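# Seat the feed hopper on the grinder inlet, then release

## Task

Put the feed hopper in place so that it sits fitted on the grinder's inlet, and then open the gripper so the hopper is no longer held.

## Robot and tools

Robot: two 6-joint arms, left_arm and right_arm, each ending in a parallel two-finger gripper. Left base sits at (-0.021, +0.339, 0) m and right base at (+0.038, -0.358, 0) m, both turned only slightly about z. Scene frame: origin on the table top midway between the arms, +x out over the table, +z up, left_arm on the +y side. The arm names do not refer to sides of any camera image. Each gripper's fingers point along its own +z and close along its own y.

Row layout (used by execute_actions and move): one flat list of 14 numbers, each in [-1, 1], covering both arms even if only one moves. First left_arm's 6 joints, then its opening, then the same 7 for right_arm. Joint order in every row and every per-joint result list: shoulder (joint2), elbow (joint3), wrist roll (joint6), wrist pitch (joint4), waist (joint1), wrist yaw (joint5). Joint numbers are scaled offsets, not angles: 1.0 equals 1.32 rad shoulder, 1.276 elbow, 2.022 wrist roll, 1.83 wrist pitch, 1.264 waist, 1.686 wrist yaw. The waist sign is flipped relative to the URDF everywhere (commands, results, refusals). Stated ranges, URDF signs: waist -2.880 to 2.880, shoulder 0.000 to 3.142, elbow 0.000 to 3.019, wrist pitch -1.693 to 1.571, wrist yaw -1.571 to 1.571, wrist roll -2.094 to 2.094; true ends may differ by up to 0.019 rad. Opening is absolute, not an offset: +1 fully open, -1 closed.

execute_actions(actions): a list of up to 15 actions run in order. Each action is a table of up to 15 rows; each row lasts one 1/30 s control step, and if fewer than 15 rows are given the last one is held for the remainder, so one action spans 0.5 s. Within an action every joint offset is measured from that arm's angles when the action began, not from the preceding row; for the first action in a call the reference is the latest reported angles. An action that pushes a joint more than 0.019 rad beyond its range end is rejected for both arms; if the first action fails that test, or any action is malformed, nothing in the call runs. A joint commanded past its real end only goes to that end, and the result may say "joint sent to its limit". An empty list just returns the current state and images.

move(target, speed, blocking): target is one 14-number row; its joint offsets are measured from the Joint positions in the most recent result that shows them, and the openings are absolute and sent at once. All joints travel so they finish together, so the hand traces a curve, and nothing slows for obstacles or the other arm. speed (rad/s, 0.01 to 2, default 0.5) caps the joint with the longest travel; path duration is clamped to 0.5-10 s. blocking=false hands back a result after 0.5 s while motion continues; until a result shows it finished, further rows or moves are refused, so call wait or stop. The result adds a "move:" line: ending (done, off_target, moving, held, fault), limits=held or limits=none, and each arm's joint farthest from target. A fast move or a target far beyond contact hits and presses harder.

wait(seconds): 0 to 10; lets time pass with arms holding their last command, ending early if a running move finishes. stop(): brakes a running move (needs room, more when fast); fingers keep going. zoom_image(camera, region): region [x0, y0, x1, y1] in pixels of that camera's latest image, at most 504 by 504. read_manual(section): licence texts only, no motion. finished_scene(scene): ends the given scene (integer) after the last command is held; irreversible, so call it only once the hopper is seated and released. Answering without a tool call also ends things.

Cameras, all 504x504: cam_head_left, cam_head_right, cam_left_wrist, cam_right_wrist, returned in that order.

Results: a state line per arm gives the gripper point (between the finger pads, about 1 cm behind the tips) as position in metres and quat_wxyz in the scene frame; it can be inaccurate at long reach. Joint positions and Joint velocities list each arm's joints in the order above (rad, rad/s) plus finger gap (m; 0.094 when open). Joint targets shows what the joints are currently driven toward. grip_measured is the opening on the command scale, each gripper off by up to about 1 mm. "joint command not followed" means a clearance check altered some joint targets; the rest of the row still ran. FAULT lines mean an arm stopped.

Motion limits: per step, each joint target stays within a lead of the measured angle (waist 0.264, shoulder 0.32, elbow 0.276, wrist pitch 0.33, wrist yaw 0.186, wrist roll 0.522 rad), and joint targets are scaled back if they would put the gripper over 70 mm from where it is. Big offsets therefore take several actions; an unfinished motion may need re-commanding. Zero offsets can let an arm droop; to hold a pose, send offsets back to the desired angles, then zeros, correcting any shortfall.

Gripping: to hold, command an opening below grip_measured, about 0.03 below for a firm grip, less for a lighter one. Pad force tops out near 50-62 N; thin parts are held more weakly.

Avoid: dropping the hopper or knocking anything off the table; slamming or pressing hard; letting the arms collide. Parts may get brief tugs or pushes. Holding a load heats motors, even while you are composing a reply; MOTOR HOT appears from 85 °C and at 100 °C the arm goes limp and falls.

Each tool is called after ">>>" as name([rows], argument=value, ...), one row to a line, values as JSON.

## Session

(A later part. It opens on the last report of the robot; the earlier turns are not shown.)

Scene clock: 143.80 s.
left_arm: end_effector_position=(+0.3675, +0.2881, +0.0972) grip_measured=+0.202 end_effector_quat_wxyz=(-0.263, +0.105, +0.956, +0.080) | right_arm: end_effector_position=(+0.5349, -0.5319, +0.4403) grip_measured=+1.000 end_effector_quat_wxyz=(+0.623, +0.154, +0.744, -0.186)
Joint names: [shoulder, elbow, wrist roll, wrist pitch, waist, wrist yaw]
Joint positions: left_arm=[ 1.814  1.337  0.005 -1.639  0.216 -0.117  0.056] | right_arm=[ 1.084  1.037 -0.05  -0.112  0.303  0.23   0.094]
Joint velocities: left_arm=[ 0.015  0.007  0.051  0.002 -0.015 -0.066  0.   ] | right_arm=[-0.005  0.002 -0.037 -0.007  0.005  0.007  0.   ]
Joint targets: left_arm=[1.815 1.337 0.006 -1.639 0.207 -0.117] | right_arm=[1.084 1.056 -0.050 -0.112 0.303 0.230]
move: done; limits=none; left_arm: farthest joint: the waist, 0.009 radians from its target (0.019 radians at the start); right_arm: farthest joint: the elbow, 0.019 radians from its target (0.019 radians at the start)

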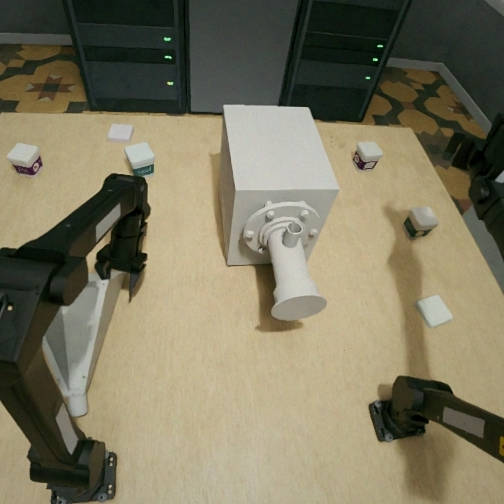

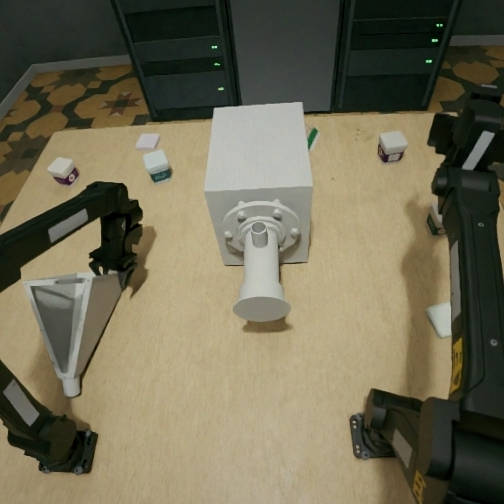

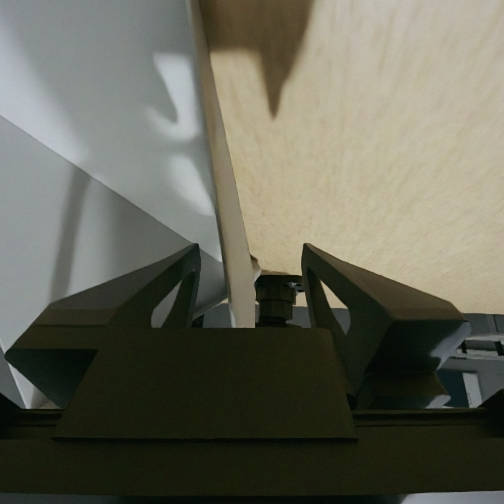

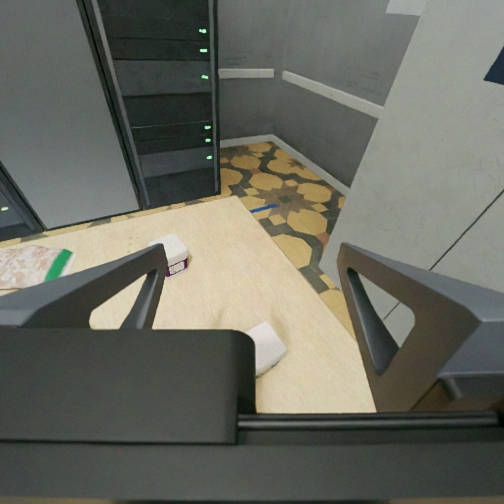

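>>> move(target=[0,0,-0.09,0,0,-0.033,-0.3,0,0.015,0,0,0,0,1], speed=0.3)

Scene clock: 154.93 s.
left_arm: end_effector_position=(+0.3697, +0.2968, +0.0983) grip_measured=-0.298 end_effector_quat_wxyz=(-0.250, +0.031, +0.959, +0.126) | right_arm: end_effector_position=(+0.5349, -0.5319, +0.4403) grip_measured=+1.000 end_effector_quat_wxyz=(+0.623, +0.154, +0.744, -0.186)
Joint names: [shoulder, elbow, wrist roll, wrist pitch, waist, wrist yaw]
Joint positions: left_arm=[ 1.814  1.337 -0.163 -1.639  0.216 -0.169  0.033] | right_arm=[ 1.084  1.037 -0.05  -0.112  0.303  0.23   0.094]
Joint velocities: left_arm=[-0.034 -0.002 -0.037 -0.002  0.005  0.007 -0.   ] | right_arm=[-0.024  0.012 -0.081  0.012  0.005 -0.007  0.   ]
Joint targets: left_arm=[1.814 1.337 -0.177 -1.639 0.216 -0.172] | right_arm=[1.084 1.056 -0.050 -0.112 0.303 0.230]
move: done; limits=none; left_arm: farthest joint: the wrist roll, 0.014 radians from its target (0.182 radians at the start); right_arm: farthest joint: the elbow, 0.019 radians from its target (0.019 radians at the start)

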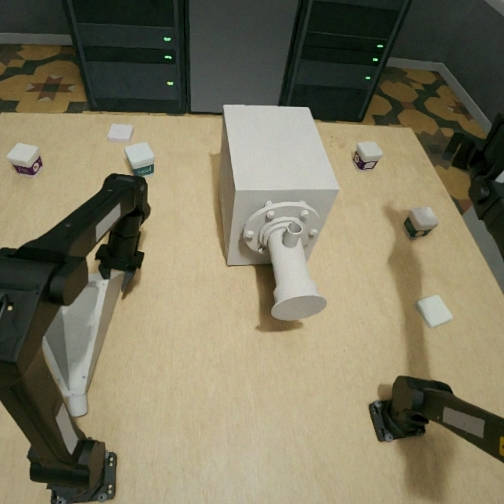

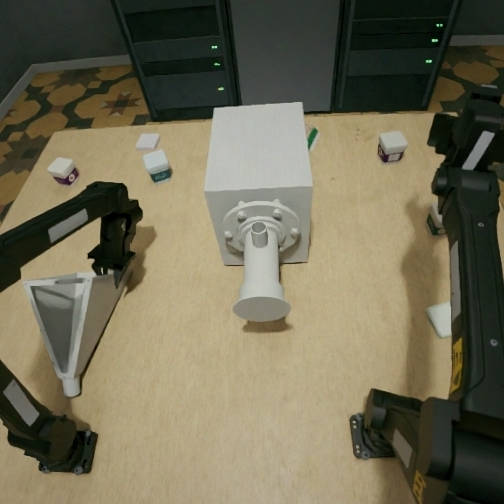

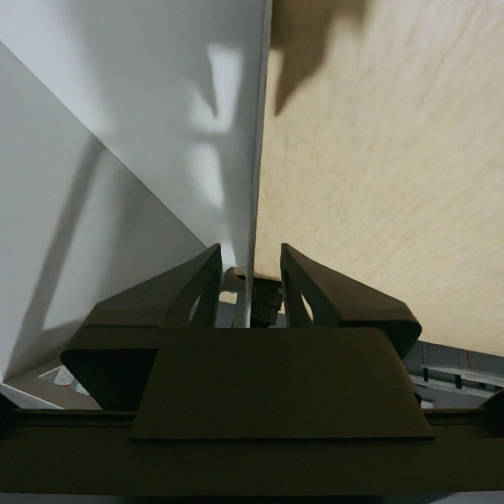

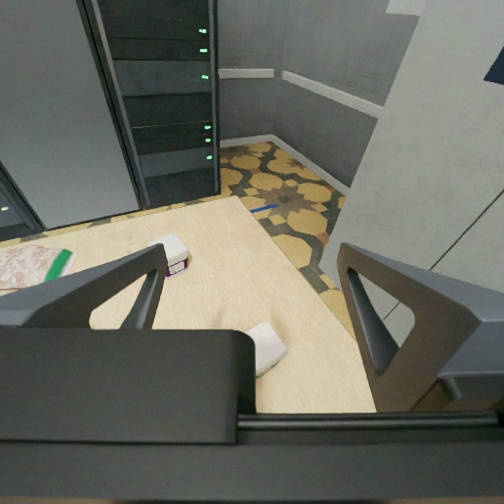

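>>> execute_actions([
  [[0,0,0.034,0,-0.01,0.012,-0.8,0,0.015,0,0,0,0,1]],
  [[0,0,0,0,0,0,-1,0,0.015,0,0,0,0,1]],
])

>>> move(target=[-0.14,0.04,0,0,0,0,-1,0,0.015,0,0,0,0,1], speed=0.15)

Scene clock: 170.33 s.
left_arm: end_effector_position=(+0.3694, +0.2965, +0.0981) grip_measured=-0.987 end_effector_quat_wxyz=(-0.255, +0.061, +0.958, +0.113) | right_arm: end_effector_position=(+0.5349, -0.5319, +0.4403) grip_measured=+1.000 end_effector_quat_wxyz=(+0.623, +0.154, +0.744, -0.186)
Joint names: [shoulder, elbow, wrist roll, wrist pitch, waist, wrist yaw]
Joint positions: left_arm=[ 1.814  1.337 -0.097 -1.639  0.213 -0.16   0.001] | right_arm=[ 1.084  1.037 -0.05  -0.112  0.303  0.23   0.094]
Joint velocities: left_arm=[ 0.005  0.007  0.022  0.007  0.015 -0.037 -0.   ] | right_arm=[-0.015 -0.002  0.022 -0.002 -0.005  0.022  0.   ]
Joint targets: left_arm=[1.814 1.337 -0.109 -1.639 0.214 -0.152] | right_arm=[1.084 1.056 -0.050 -0.112 0.303 0.230]

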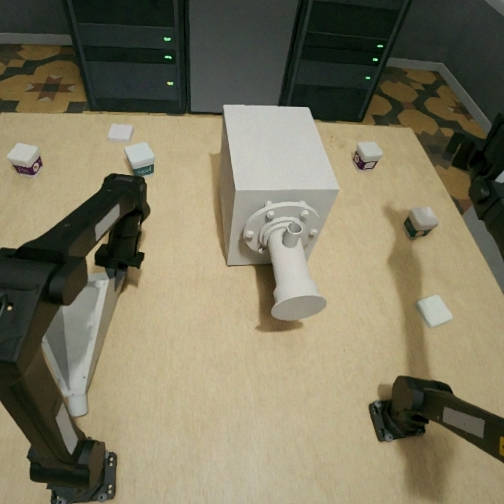

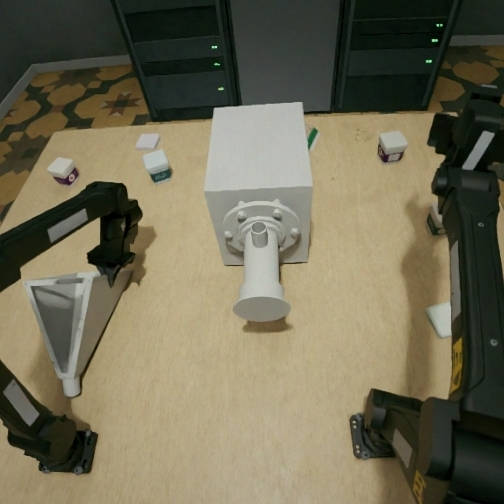

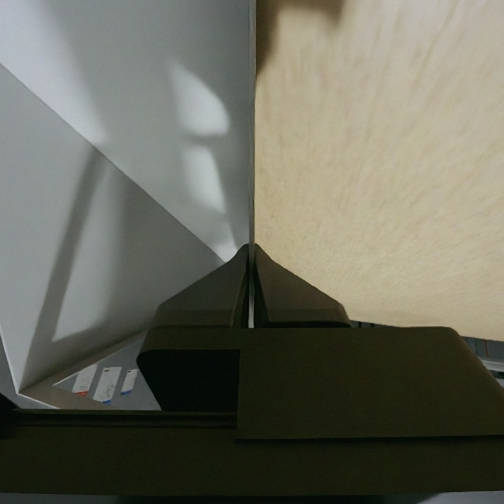

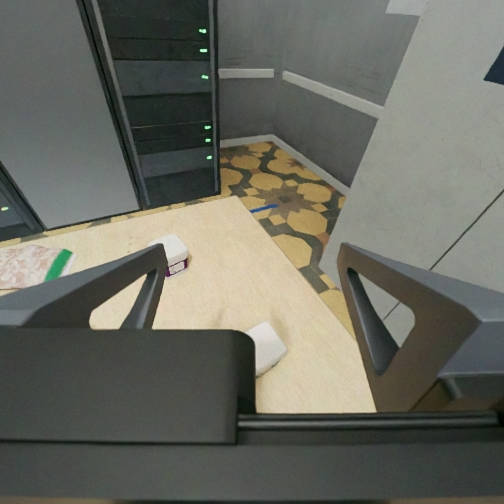

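Scene clock: 171.93 s.
left_arm: end_effector_position=(+0.3738, +0.2926, +0.1475) grip_measured=-0.987 end_effector_quat_wxyz=(-0.182, +0.064, +0.977, +0.094) | right_arm: end_effector_position=(+0.5349, -0.5319, +0.4403) grip_measured=+1.000 end_effector_quat_wxyz=(+0.623, +0.154, +0.744, -0.186)
Joint names: [shoulder, elbow, wrist roll, wrist pitch, waist, wrist yaw]
Joint positions: left_arm=[ 1.675  1.337 -0.076 -1.62   0.213 -0.142  0.001] | right_arm=[ 1.084  1.037 -0.05  -0.112  0.303  0.23   0.094]
Joint velocities: left_arm=[-0.005  0.002  0.007  0.012  0.015 -0.007  0.   ] | right_arm=[-0.015  0.002 -0.081  0.002 -0.015  0.037  0.   ]
Joint targets: left_arm=[1.629 1.388 -0.097 -1.639 0.213 -0.160] | right_arm=[1.084 1.056 -0.050 -0.112 0.303 0.230]
move: off_target (left_arm); limits=none; left_arm: farthest joint: the elbow, 0.051 radians from its target (0.051 radians at the start); right_arm: farthest joint: the elbow, 0.019 radians from its target (0.019 radians at the start)

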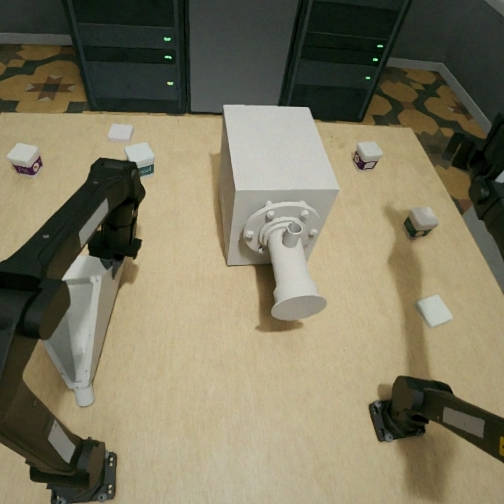

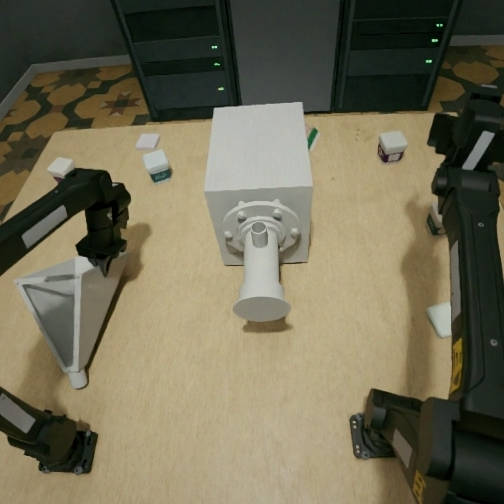

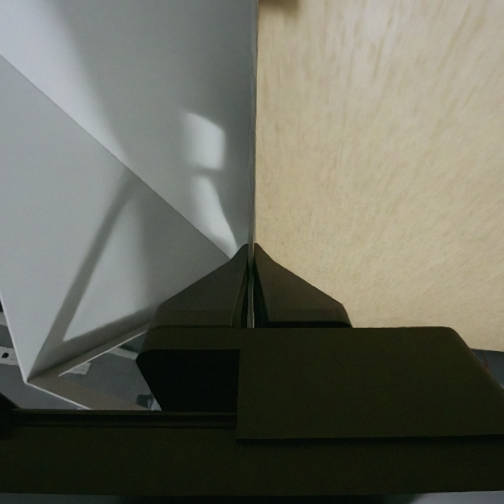

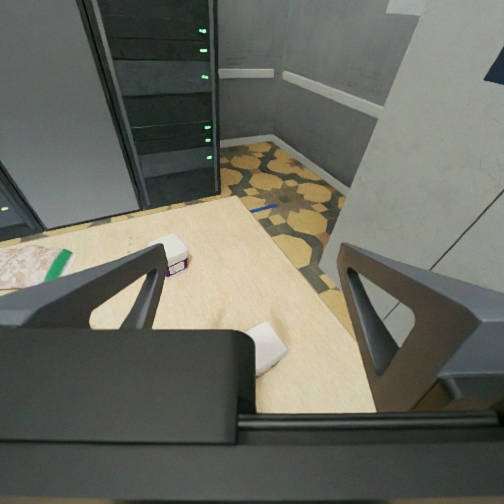

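>>> move(target=[-0.282,0.0,-0.01,0.1,0,-0.015,-1,0,0.015,0,0,0,0,1], speed=0.2)

Scene clock: 181.67 s.
left_arm: end_effector_position=(+0.3843, +0.2907, +0.2550) grip_measured=-0.987 end_effector_quat_wxyz=(+0.052, +0.039, +0.996, +0.064) | right_arm: end_effector_position=(+0.5349, -0.5319, +0.4403) grip_measured=+1.000 end_effector_quat_wxyz=(+0.623, +0.154, +0.744, -0.186)
Joint names: [shoulder, elbow, wrist roll, wrist pitch, waist, wrist yaw]
Joint positions: left_arm=[ 1.35   1.306 -0.094 -1.441  0.213 -0.142  0.001] | right_arm=[ 1.084  1.037 -0.05  -0.112  0.303  0.23   0.094]
Joint velocities: left_arm=[ 0.005 -0.012  0.007  0.007  0.015  0.037 -0.   ] | right_arm=[ 0.015  0.002  0.007 -0.007 -0.024 -0.022  0.   ]
Joint targets: left_arm=[1.302 1.337 -0.096 -1.437 0.213 -0.168] | right_arm=[1.084 1.056 -0.050 -0.112 0.303 0.230]
move: off_target (left_arm); limits=none; left_arm: farthest joint: the shoulder, 0.047 radians from its target (0.372 radians at the start); right_arm: farthest joint: the elbow, 0.019 radians from its target (0.019 radians at the start)

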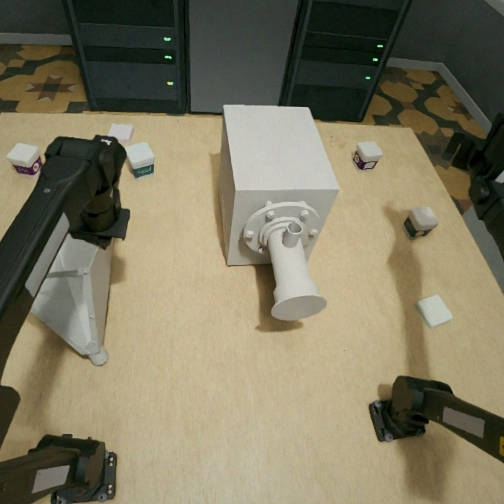

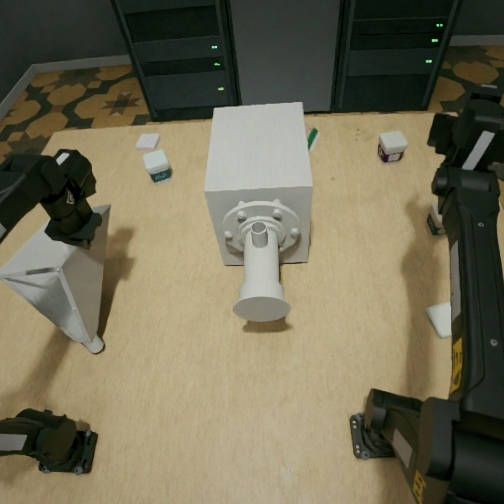

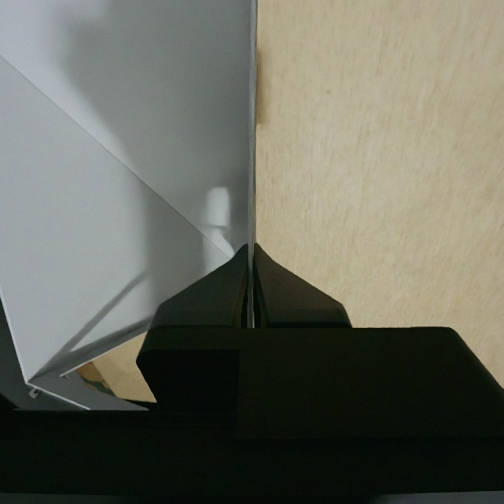

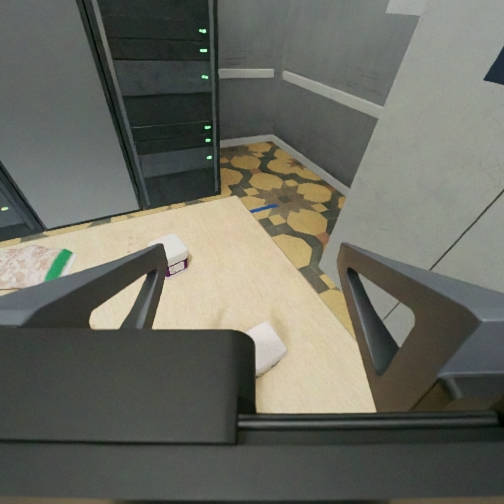

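>>> move(target=[0.17,0.78,0.37,-0.105,0.1,0.075,-1,0,0.015,0,0,0,0,1], speed=0.3)

>>> move(target=[-0.02,0.07,0.01,0,0.4,-0.01,-1,-0.5,-0.5,0.025,0.08,-0.4,-0.136,1], speed=0.35)

Scene clock: 213.37 s.
left_arm: end_effector_position=(+0.5013, +0.1842, +0.3133) grip_measured=-0.988 end_effector_quat_wxyz=(+0.060, +0.427, +0.902, -0.002) | right_arm: end_effector_position=(+0.5349, -0.5319, +0.4403) grip_measured=+1.000 end_effector_quat_wxyz=(+0.623, +0.154, +0.744, -0.186)
Joint names: [shoulder, elbow, wrist roll, wrist pitch, waist, wrist yaw]
Joint positions: left_arm=[ 1.702  1.86   0.602 -1.611  0.316  0.023  0.001] | right_arm=[ 1.084  1.037 -0.05  -0.112  0.303  0.23   0.094]
Joint velocities: left_arm=[ 0.005 -0.002 -0.022  0.022  0.005  0.022 -0.   ] | right_arm=[-0.015 -0.007 -0.007 -0.002  0.005  0.051  0.   ]
Joint targets: left_arm=[1.651 1.970 0.623 -1.620 0.325 0.008] | right_arm=[1.084 1.056 -0.050 -0.112 0.303 0.230]
move: off_target (left_arm); limits=none; left_arm: farthest joint: the elbow, 0.441 radians from its target (0.995 radians at the start); right_arm: farthest joint: the elbow, 0.019 radians from its target (0.019 radians at the start)

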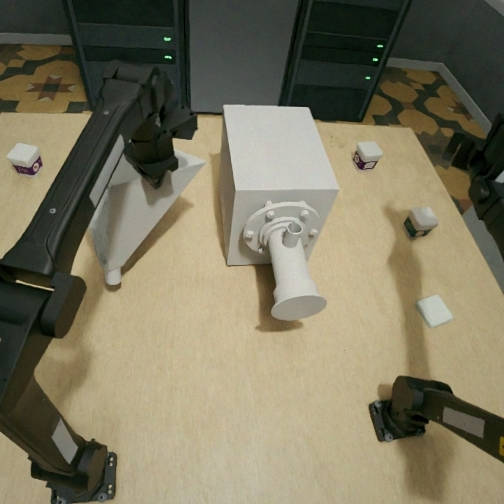

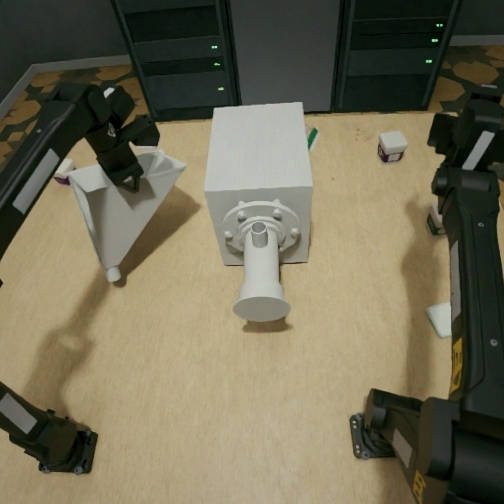

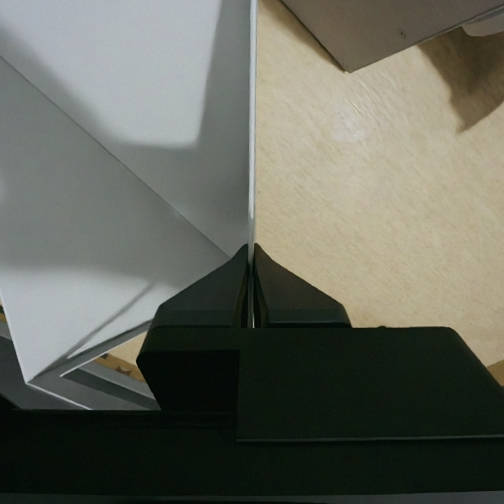

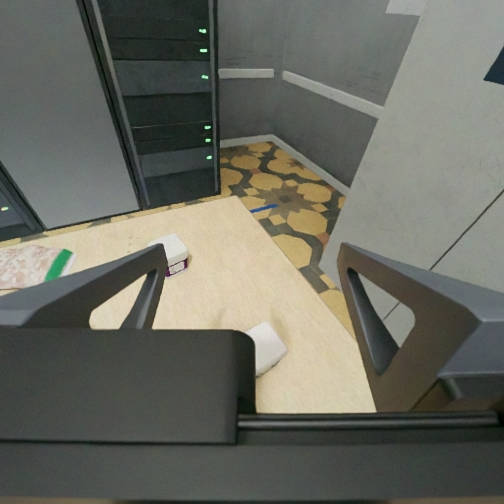

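Scene clock: 216.23 s.
left_arm: end_effector_position=(+0.4753, +0.1228, +0.2643) grip_measured=-0.987 end_effector_quat_wxyz=(-0.009, +0.425, +0.905, +0.022) | right_arm: end_effector_position=(+0.3630, -0.2799, +0.3340) grip_measured=+1.000 end_effector_quat_wxyz=(+0.696, -0.086, +0.709, +0.079)
Joint names: [shoulder, elbow, wrist roll, wrist pitch, waist, wrist yaw]
Joint positions: left_arm=[ 1.772  1.83   0.454 -1.645  0.46  -0.045  0.001] | right_arm=[ 0.431  0.401 -0.007  0.01  -0.196  0.002  0.094]
Joint velocities: left_arm=[-0.005  0.002  0.022 -0.017 -0.005  0.022  0.   ] | right_arm=[-0.015  0.022 -0.022 -0.002 -0.005 -0.051  0.   ]
Joint targets: left_arm=[1.734 1.877 0.521 -1.631 0.565 -0.025] | right_arm=[0.424 0.399 0.000 0.034 -0.202 0.000]
move: off_target (left_arm, right_arm); limits=none; left_arm: farthest joint: the waist, 0.362 radians from its target (0.506 radians at the start); right_arm: farthest joint: the wrist pitch, 0.024 radians from its target (0.147 radians at the start)

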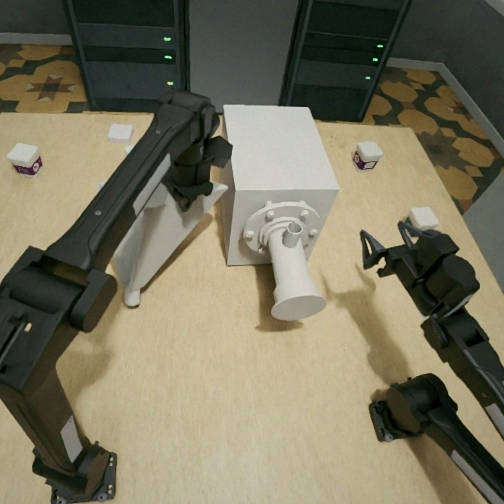

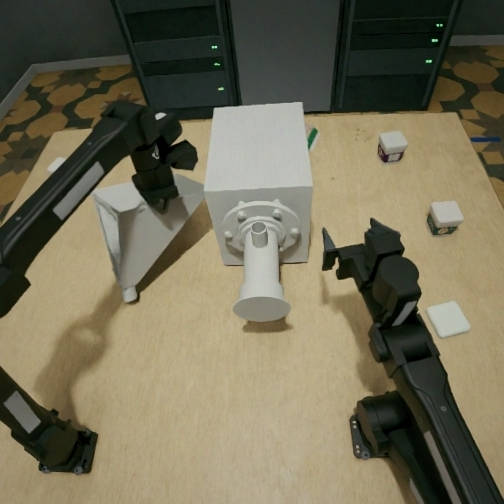

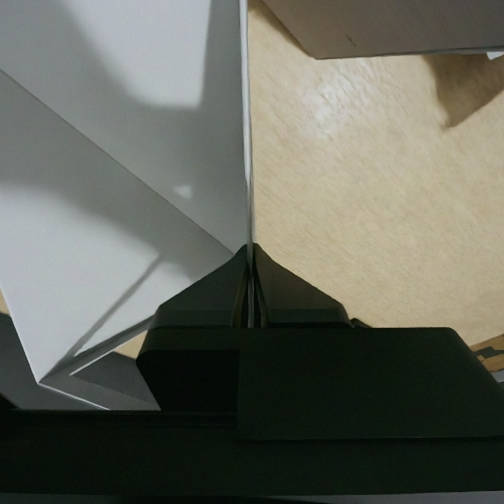

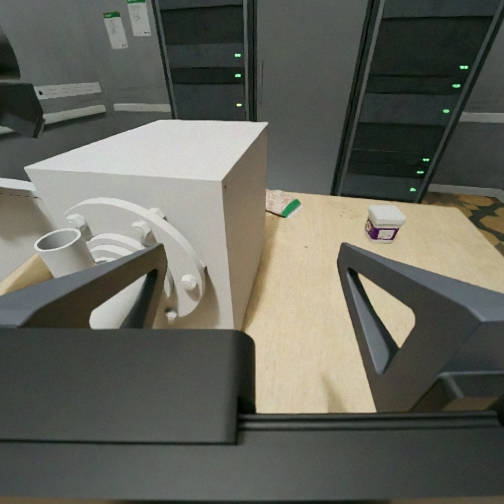

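>>> move(target=[-0.04,0.04,0.03,0,-0.07,0,-1,0,0.015,0,0,0,0,1], speed=0.15)

>>> move(target=[-0.45,0.035,0.08,0.01,0,0.01,-1,0,0.015,0,0,0,0,1], speed=0.15)

Scene clock: 224.00 s.
left_arm: end_effector_position=(+0.4923, +0.1662, +0.2410) grip_measured=-0.987 end_effector_quat_wxyz=(-0.034, +0.408, +0.912, +0.010) | right_arm: end_effector_position=(+0.3630, -0.2799, +0.3340) grip_measured=+1.000 end_effector_quat_wxyz=(+0.696, -0.086, +0.709, +0.079)
Joint names: [shoulder, elbow, wrist roll, wrist pitch, waist, wrist yaw]
Joint positions: left_arm=[ 1.805  1.814  0.507 -1.645  0.367 -0.026  0.001] | right_arm=[ 0.431  0.401 -0.007  0.01  -0.196  0.002  0.094]
Joint velocities: left_arm=[ 0.015 -0.012  0.007 -0.007  0.015 -0.022 -0.   ] | right_arm=[-0.005 -0.012 -0.051  0.002 -0.005  0.007  0.   ]
Joint targets: left_arm=[1.721 1.880 0.514 -1.645 0.371 -0.044] | right_arm=[0.431 0.420 -0.007 0.010 -0.196 0.002]
move: off_target (left_arm); limits=none; left_arm: farthest joint: the shoulder, 0.086 radians from its target (0.053 radians at the start); right_arm: farthest joint: the elbow, 0.019 radians from its target (0.019 radians at the start)

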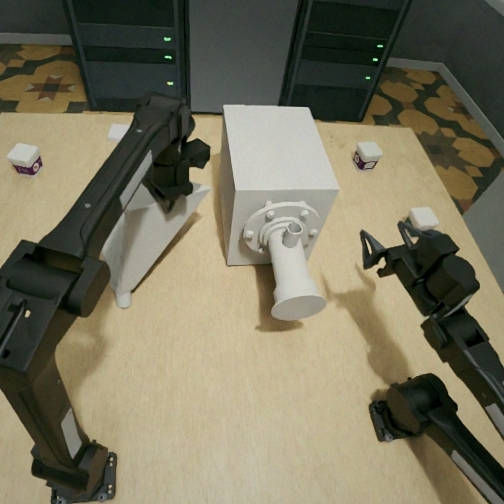

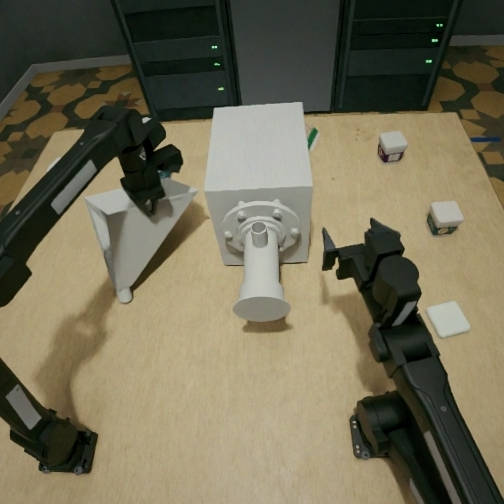

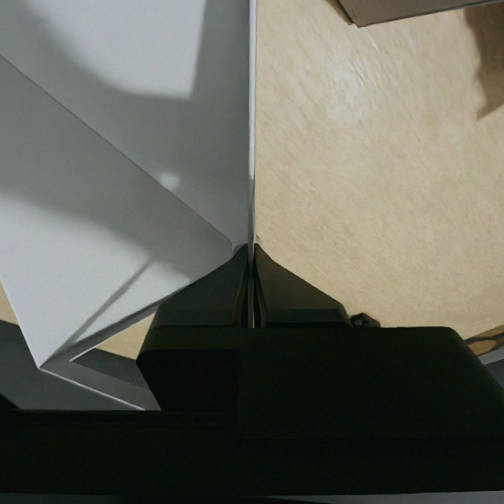

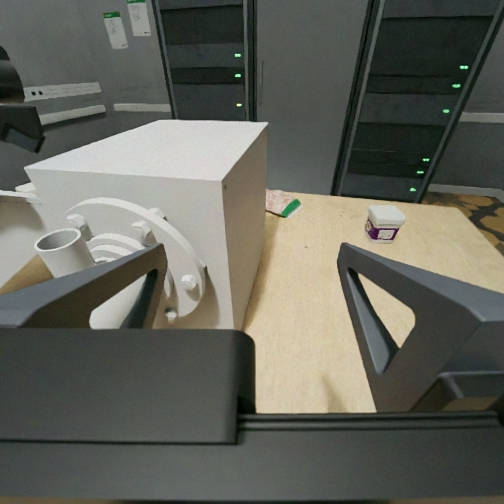

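Scene clock: 228.40 s.
left_arm: end_effector_position=(+0.3679, +0.2035, +0.4801) grip_measured=-0.987 end_effector_quat_wxyz=(+0.219, +0.451, +0.865, +0.030) | right_arm: end_effector_position=(+0.3630, -0.2799, +0.3340) grip_measured=+1.000 end_effector_quat_wxyz=(+0.696, -0.086, +0.709, +0.079)
Joint names: [shoulder, elbow, wrist roll, wrist pitch, waist, wrist yaw]
Joint positions: left_arm=[ 1.27   1.79   0.627 -1.645  0.368  0.005  0.001] | right_arm=[ 0.431  0.401 -0.007  0.01  -0.196  0.002  0.094]
Joint velocities: left_arm=[-0.015  0.012 -0.037  0.017 -0.005 -0.022 -0.001] | right_arm=[ 0.005 -0.012  0.022 -0.007  0.015 -0.022  0.   ]
Joint targets: left_arm=[1.211 1.859 0.669 -1.627 0.368 -0.009] | right_arm=[0.431 0.420 -0.007 0.010 -0.196 0.002]
move: off_target (left_arm); limits=none; left_arm: farthest joint: the elbow, 0.069 radians from its target (0.045 radians at the start); right_arm: farthest joint: the elbow, 0.019 radians from its target (0.019 radians at the start)

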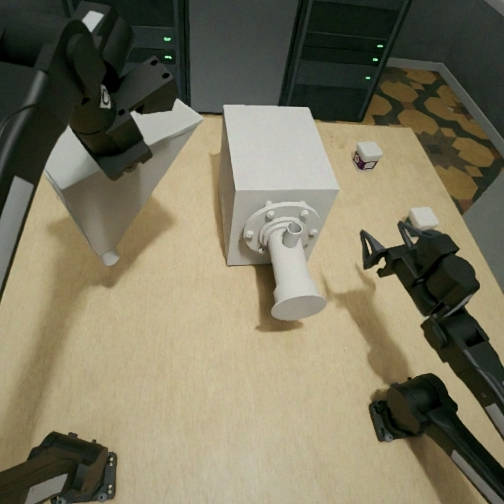

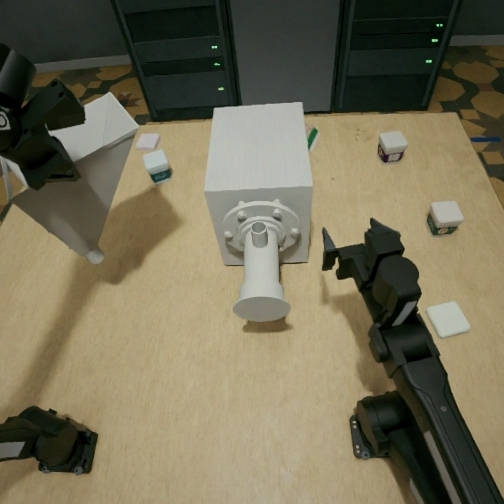

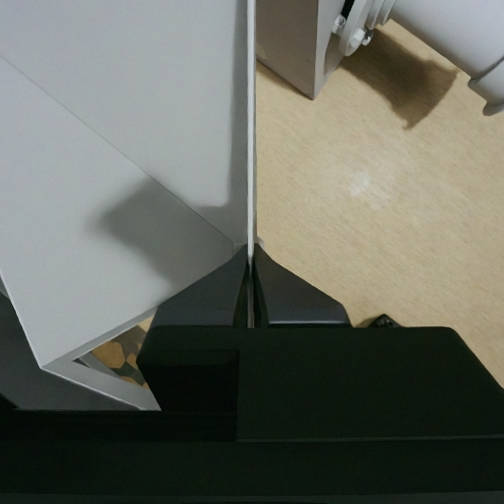

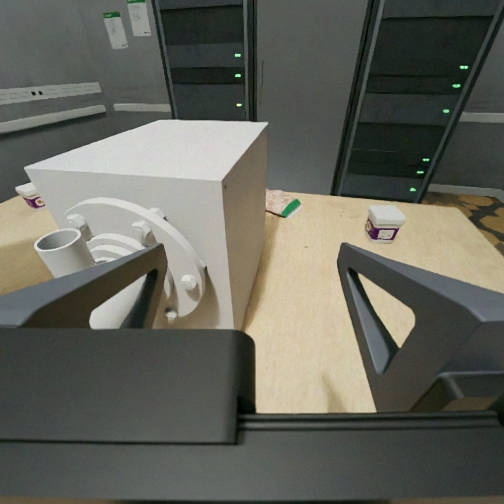

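>>> execute_actions([
  [[-0.045,0.055,0.02,0.01,0.04,-0.01,-1,0,0.02,0,0,-0.15,0,1]],
  [[-0.045,0.055,0.02,0.01,0.06,-0.01,-1,0,0.02,0,0,-0.2,0.1,1]],
  [[-0.045,0.055,0.02,0.01,0.06,-0.01,-1,0,0.02,0,0,-0.2,0.15,1]],
  [[-0.045,0.055,0.02,0.01,0.06,-0.01,-1,0,0.02,0,0,-0.2,0.15,1]],
  [[-0.045,0.055,0.02,0.01,0.06,-0.01,-1,0,0.02,0,0,-0.2,0.15,1]],
  [[-0.045,0.055,0.02,0.01,0.06,-0.01,-1,0.2,0.11,0,0.1,0,0.15,1]],
  [[-0.045,0.055,0.02,0.01,0.04,-0.01,-1,0.2,0.11,0,0.1,0,0,1]],
  [[-0.045,0.055,0.02,0.01,0,-0.01,-1,0.2,0.11,0,0.1,0,0,1]],
])

Scene clock: 252.83 s.
left_arm: end_effector_position=(+0.2469, +0.0265, +0.4801) grip_measured=-0.987 end_effector_quat_wxyz=(+0.219, +0.667, +0.712, -0.028) | right_arm: end_effector_position=(+0.2366, +0.0701, +0.3208) grip_measured=+1.000 end_effector_quat_wxyz=(+0.697, -0.119, +0.699, +0.103)
Joint names: [shoulder, elbow, wrist roll, wrist pitch, waist, wrist yaw]
Joint positions: left_arm=[ 1.27   1.79   0.646 -1.645  0.893  0.009  0.001] | right_arm=[ 1.257  0.741 -0.006  0.5   -1.438  1.164  0.094]
Joint velocities: left_arm=[ 0.005 -0.017  0.022 -0.007  0.024 -0.037  0.   ] | right_arm=[-0.034  0.002  0.007  0.012  0.005  0.022  0.   ]
Joint targets: left_arm=[1.210 1.860 0.686 -1.627 0.893 -0.008] | right_arm=[1.243 0.764 -0.006 0.521 -1.438 1.166]

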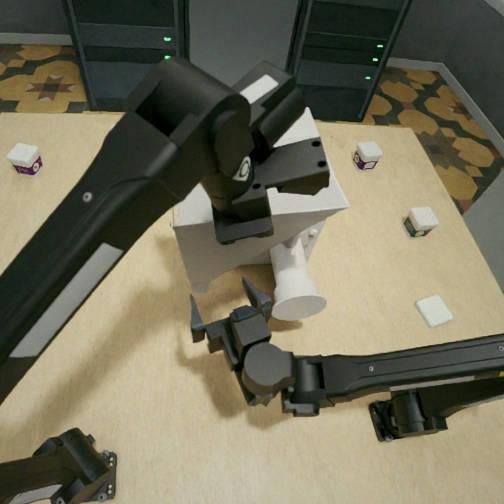

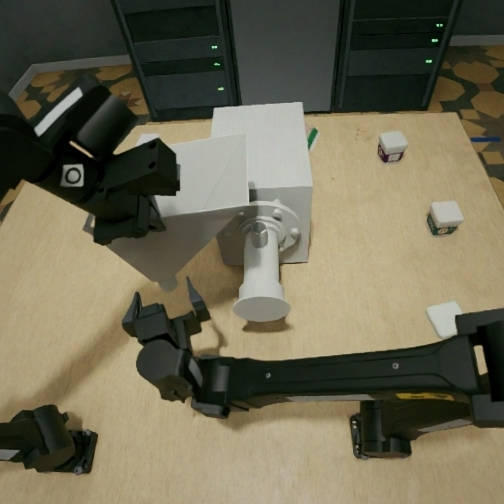

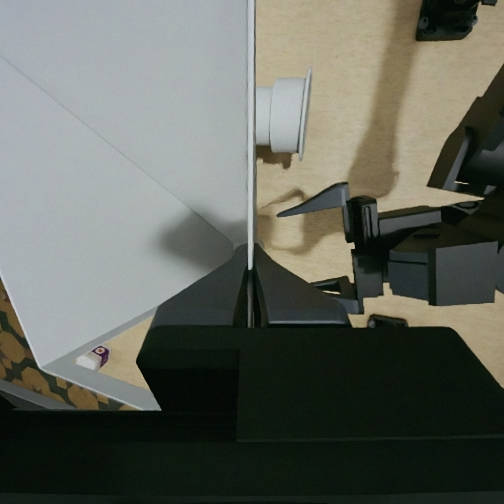

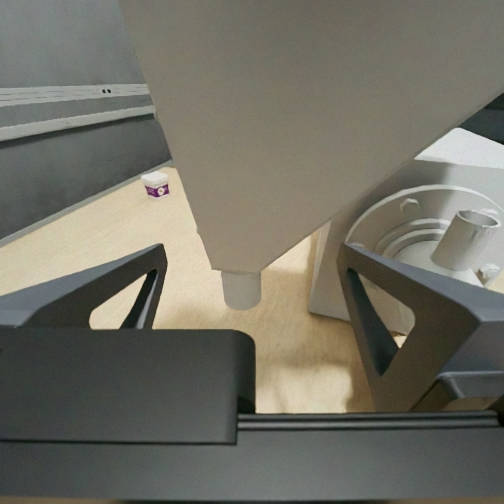

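>>> execute_actions([
  [[-0.045,0.055,0.02,0.01,0,-0.01,-1,0.115,0.02,0,0.1,-0.025,0.058,1]],
  [[-0.045,0.055,0.02,0.01,0,-0.01,-1,0.115,0.03,0,0.1,0,0.058,1]],
  [[-0.045,0.055,0.02,0.01,0,-0.01,-1,0.015,0.04,0,0.01,0.06,-0.045,1]],
  [[-0.045,0.055,0.02,0.01,0,-0.01,-1,0,0.02,0,0.01,0,0,1]],
])

Scene clock: 268.50 s.
left_arm: end_effector_position=(+0.2469, +0.0265, +0.4801) grip_measured=-0.987 end_effector_quat_wxyz=(+0.219, +0.667, +0.712, -0.028) | right_arm: end_effector_position=(+0.2723, +0.0917, +0.2314) grip_measured=+1.000 end_effector_quat_wxyz=(+0.706, -0.050, +0.704, +0.050)
Joint names: [shoulder, elbow, wrist roll, wrist pitch, waist, wrist yaw]
Joint positions: left_arm=[ 1.27   1.79   0.646 -1.645  0.893  0.009  0.001] | right_arm=[ 1.581  0.766 -0.007  0.823 -1.382  1.281  0.094]
Joint velocities: left_arm=[-0.015 -0.012 -0.051 -0.007 -0.005  0.051  0.   ] | right_arm=[-0.005 -0.022  0.095 -0.002  0.005  0.037  0.   ]
Joint targets: left_arm=[1.210 1.860 0.686 -1.627 0.893 -0.008] | right_arm=[1.581 0.791 -0.007 0.842 -1.382 1.281]

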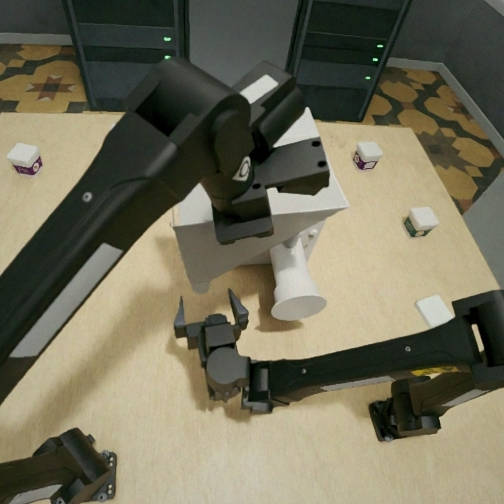

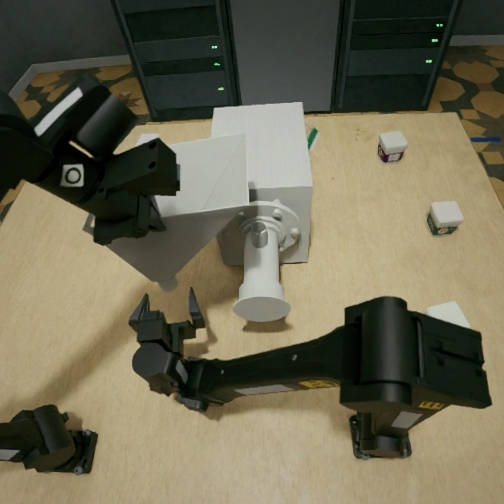

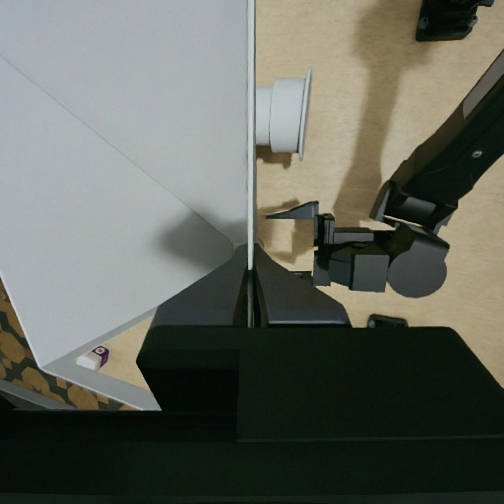

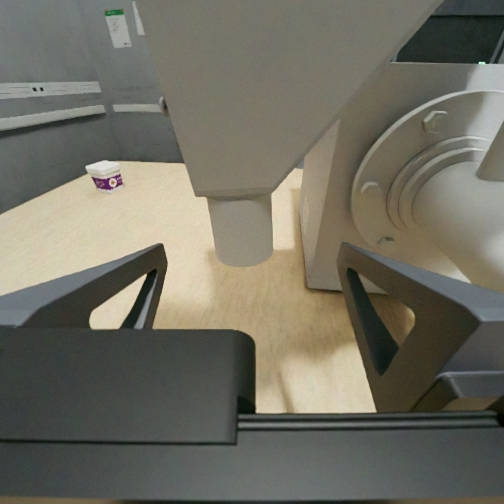

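>>> execute_actions([
  [[-0.045,0.055,0.02,0.01,0,-0.01,-1,0.02,0.085,-0.02,-0.024,0.03,-0.025,0.8]],
  [[-0.045,0.055,0.02,0.01,0,-0.01,-1,0,0.02,0,0,0.04,-0.034,0.6]],
  [[-0.045,0.055,0.02,0.01,0,-0.01,-1,0,0.02,0,0.01,0,0,0.2]],
])

Scene clock: 278.70 s.
left_arm: end_effector_position=(+0.2469, +0.0265, +0.4801) grip_measured=-0.987 end_effector_quat_wxyz=(+0.219, +0.667, +0.712, -0.028) | right_arm: end_effector_position=(+0.3135, +0.1072, +0.2549) grip_measured=+0.203 end_effector_quat_wxyz=(+0.711, -0.051, +0.699, +0.055)
Joint names: [shoulder, elbow, wrist roll, wrist pitch, waist, wrist yaw]
Joint positions: left_arm=[ 1.27   1.79   0.646 -1.645  0.893  0.009  0.001] | right_arm=[ 1.59   0.843 -0.039  0.794 -1.295  1.185  0.057]
Joint velocities: left_arm=[-0.005 -0.007 -0.022  0.007  0.015 -0.066  0.   ] | right_arm=[ 0.005 -0.002  0.022  0.022  0.005  0.007  0.   ]
Joint targets: left_arm=[1.210 1.860 0.686 -1.627 0.893 -0.008] | right_arm=[1.590 0.869 -0.039 0.812 -1.295 1.185]

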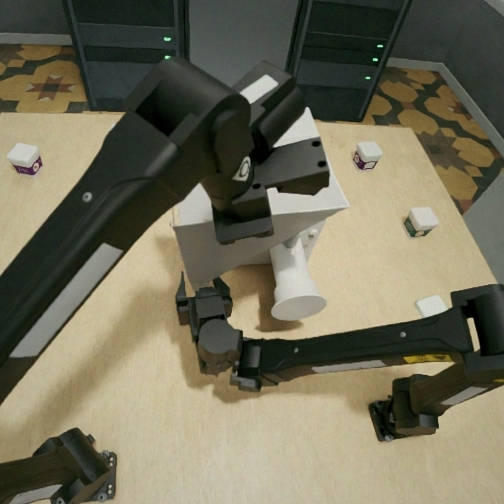

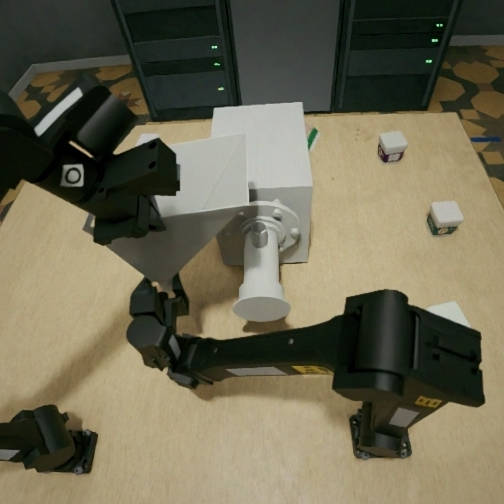

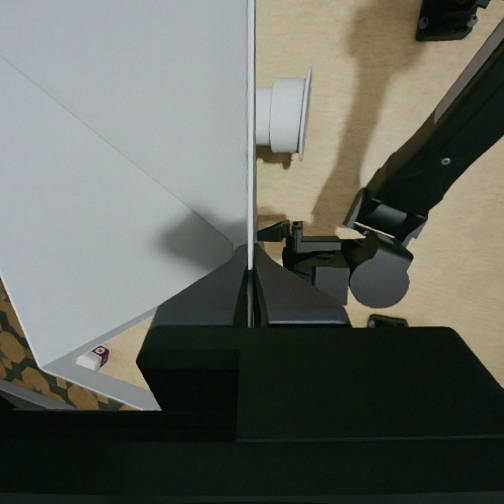

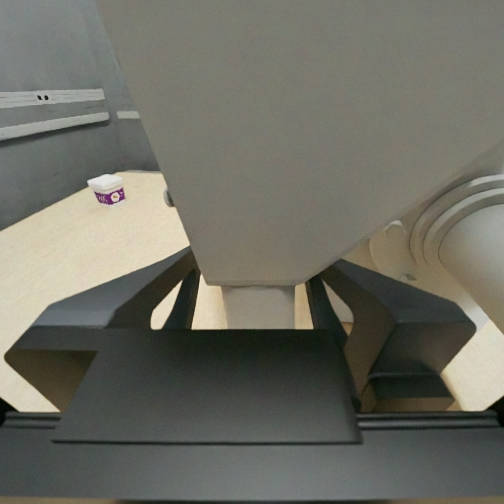

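>>> execute_actions([
  [[-0.045,0.055,0.02,0.01,0,-0.01,-1,0.022,-0.024,0,0,0.012,-0.008,0.4]],
  [[-0.045,0.055,0.02,0.01,0,-0.01,-1,0,0.01,0,0.01,0,0,0.3]],
])

Scene clock: 284.50 s.
left_arm: end_effector_position=(+0.2469, +0.0265, +0.4801) grip_measured=-0.987 end_effector_quat_wxyz=(+0.219, +0.667, +0.712, -0.028) | right_arm: end_effector_position=(+0.3148, +0.1013, +0.2392) grip_measured=+0.303 end_effector_quat_wxyz=(+0.707, -0.065, +0.703, +0.045)
Joint names: [shoulder, elbow, wrist roll, wrist pitch, waist, wrist yaw]
Joint positions: left_arm=[ 1.27   1.79   0.646 -1.645  0.893  0.009  0.001] | right_arm=[ 1.599  0.816 -0.039  0.794 -1.289  1.175  0.061]
Joint velocities: left_arm=[-0.005 -0.002 -0.066 -0.012  0.015 -0.037  0.   ] | right_arm=[-0.015 -0.007 -0.007 -0.012  0.005  0.007  0.   ]
Joint targets: left_arm=[1.210 1.860 0.686 -1.627 0.893 -0.008] | right_arm=[1.599 0.829 -0.039 0.812 -1.289 1.175]

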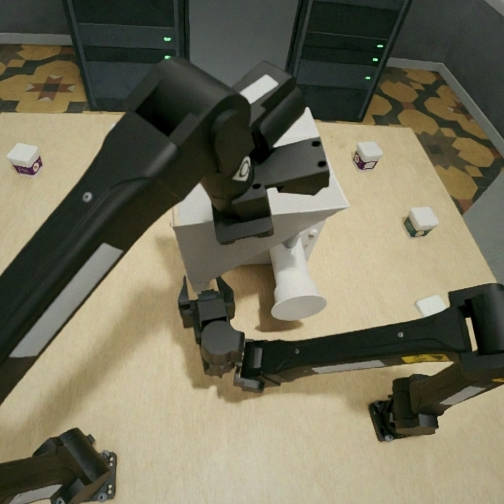

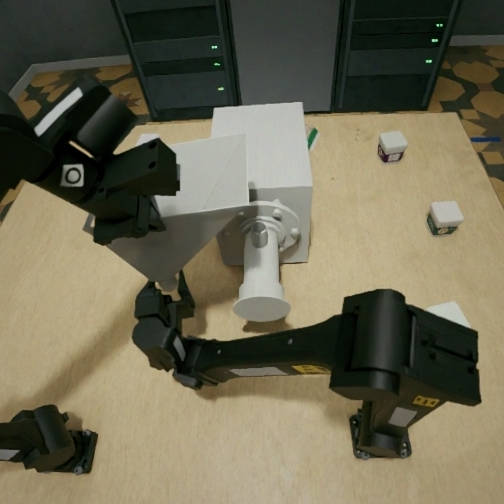

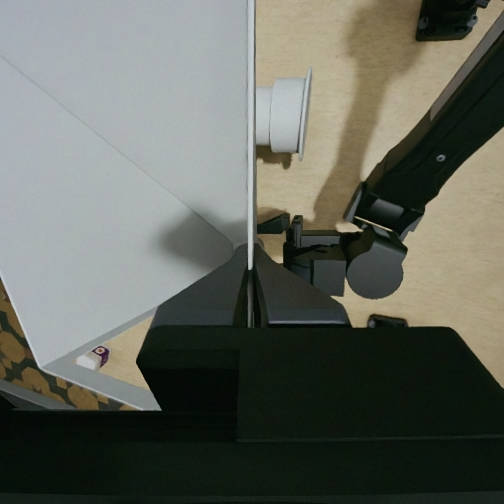

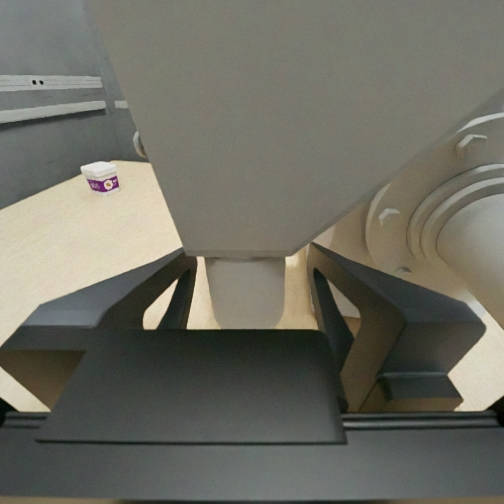

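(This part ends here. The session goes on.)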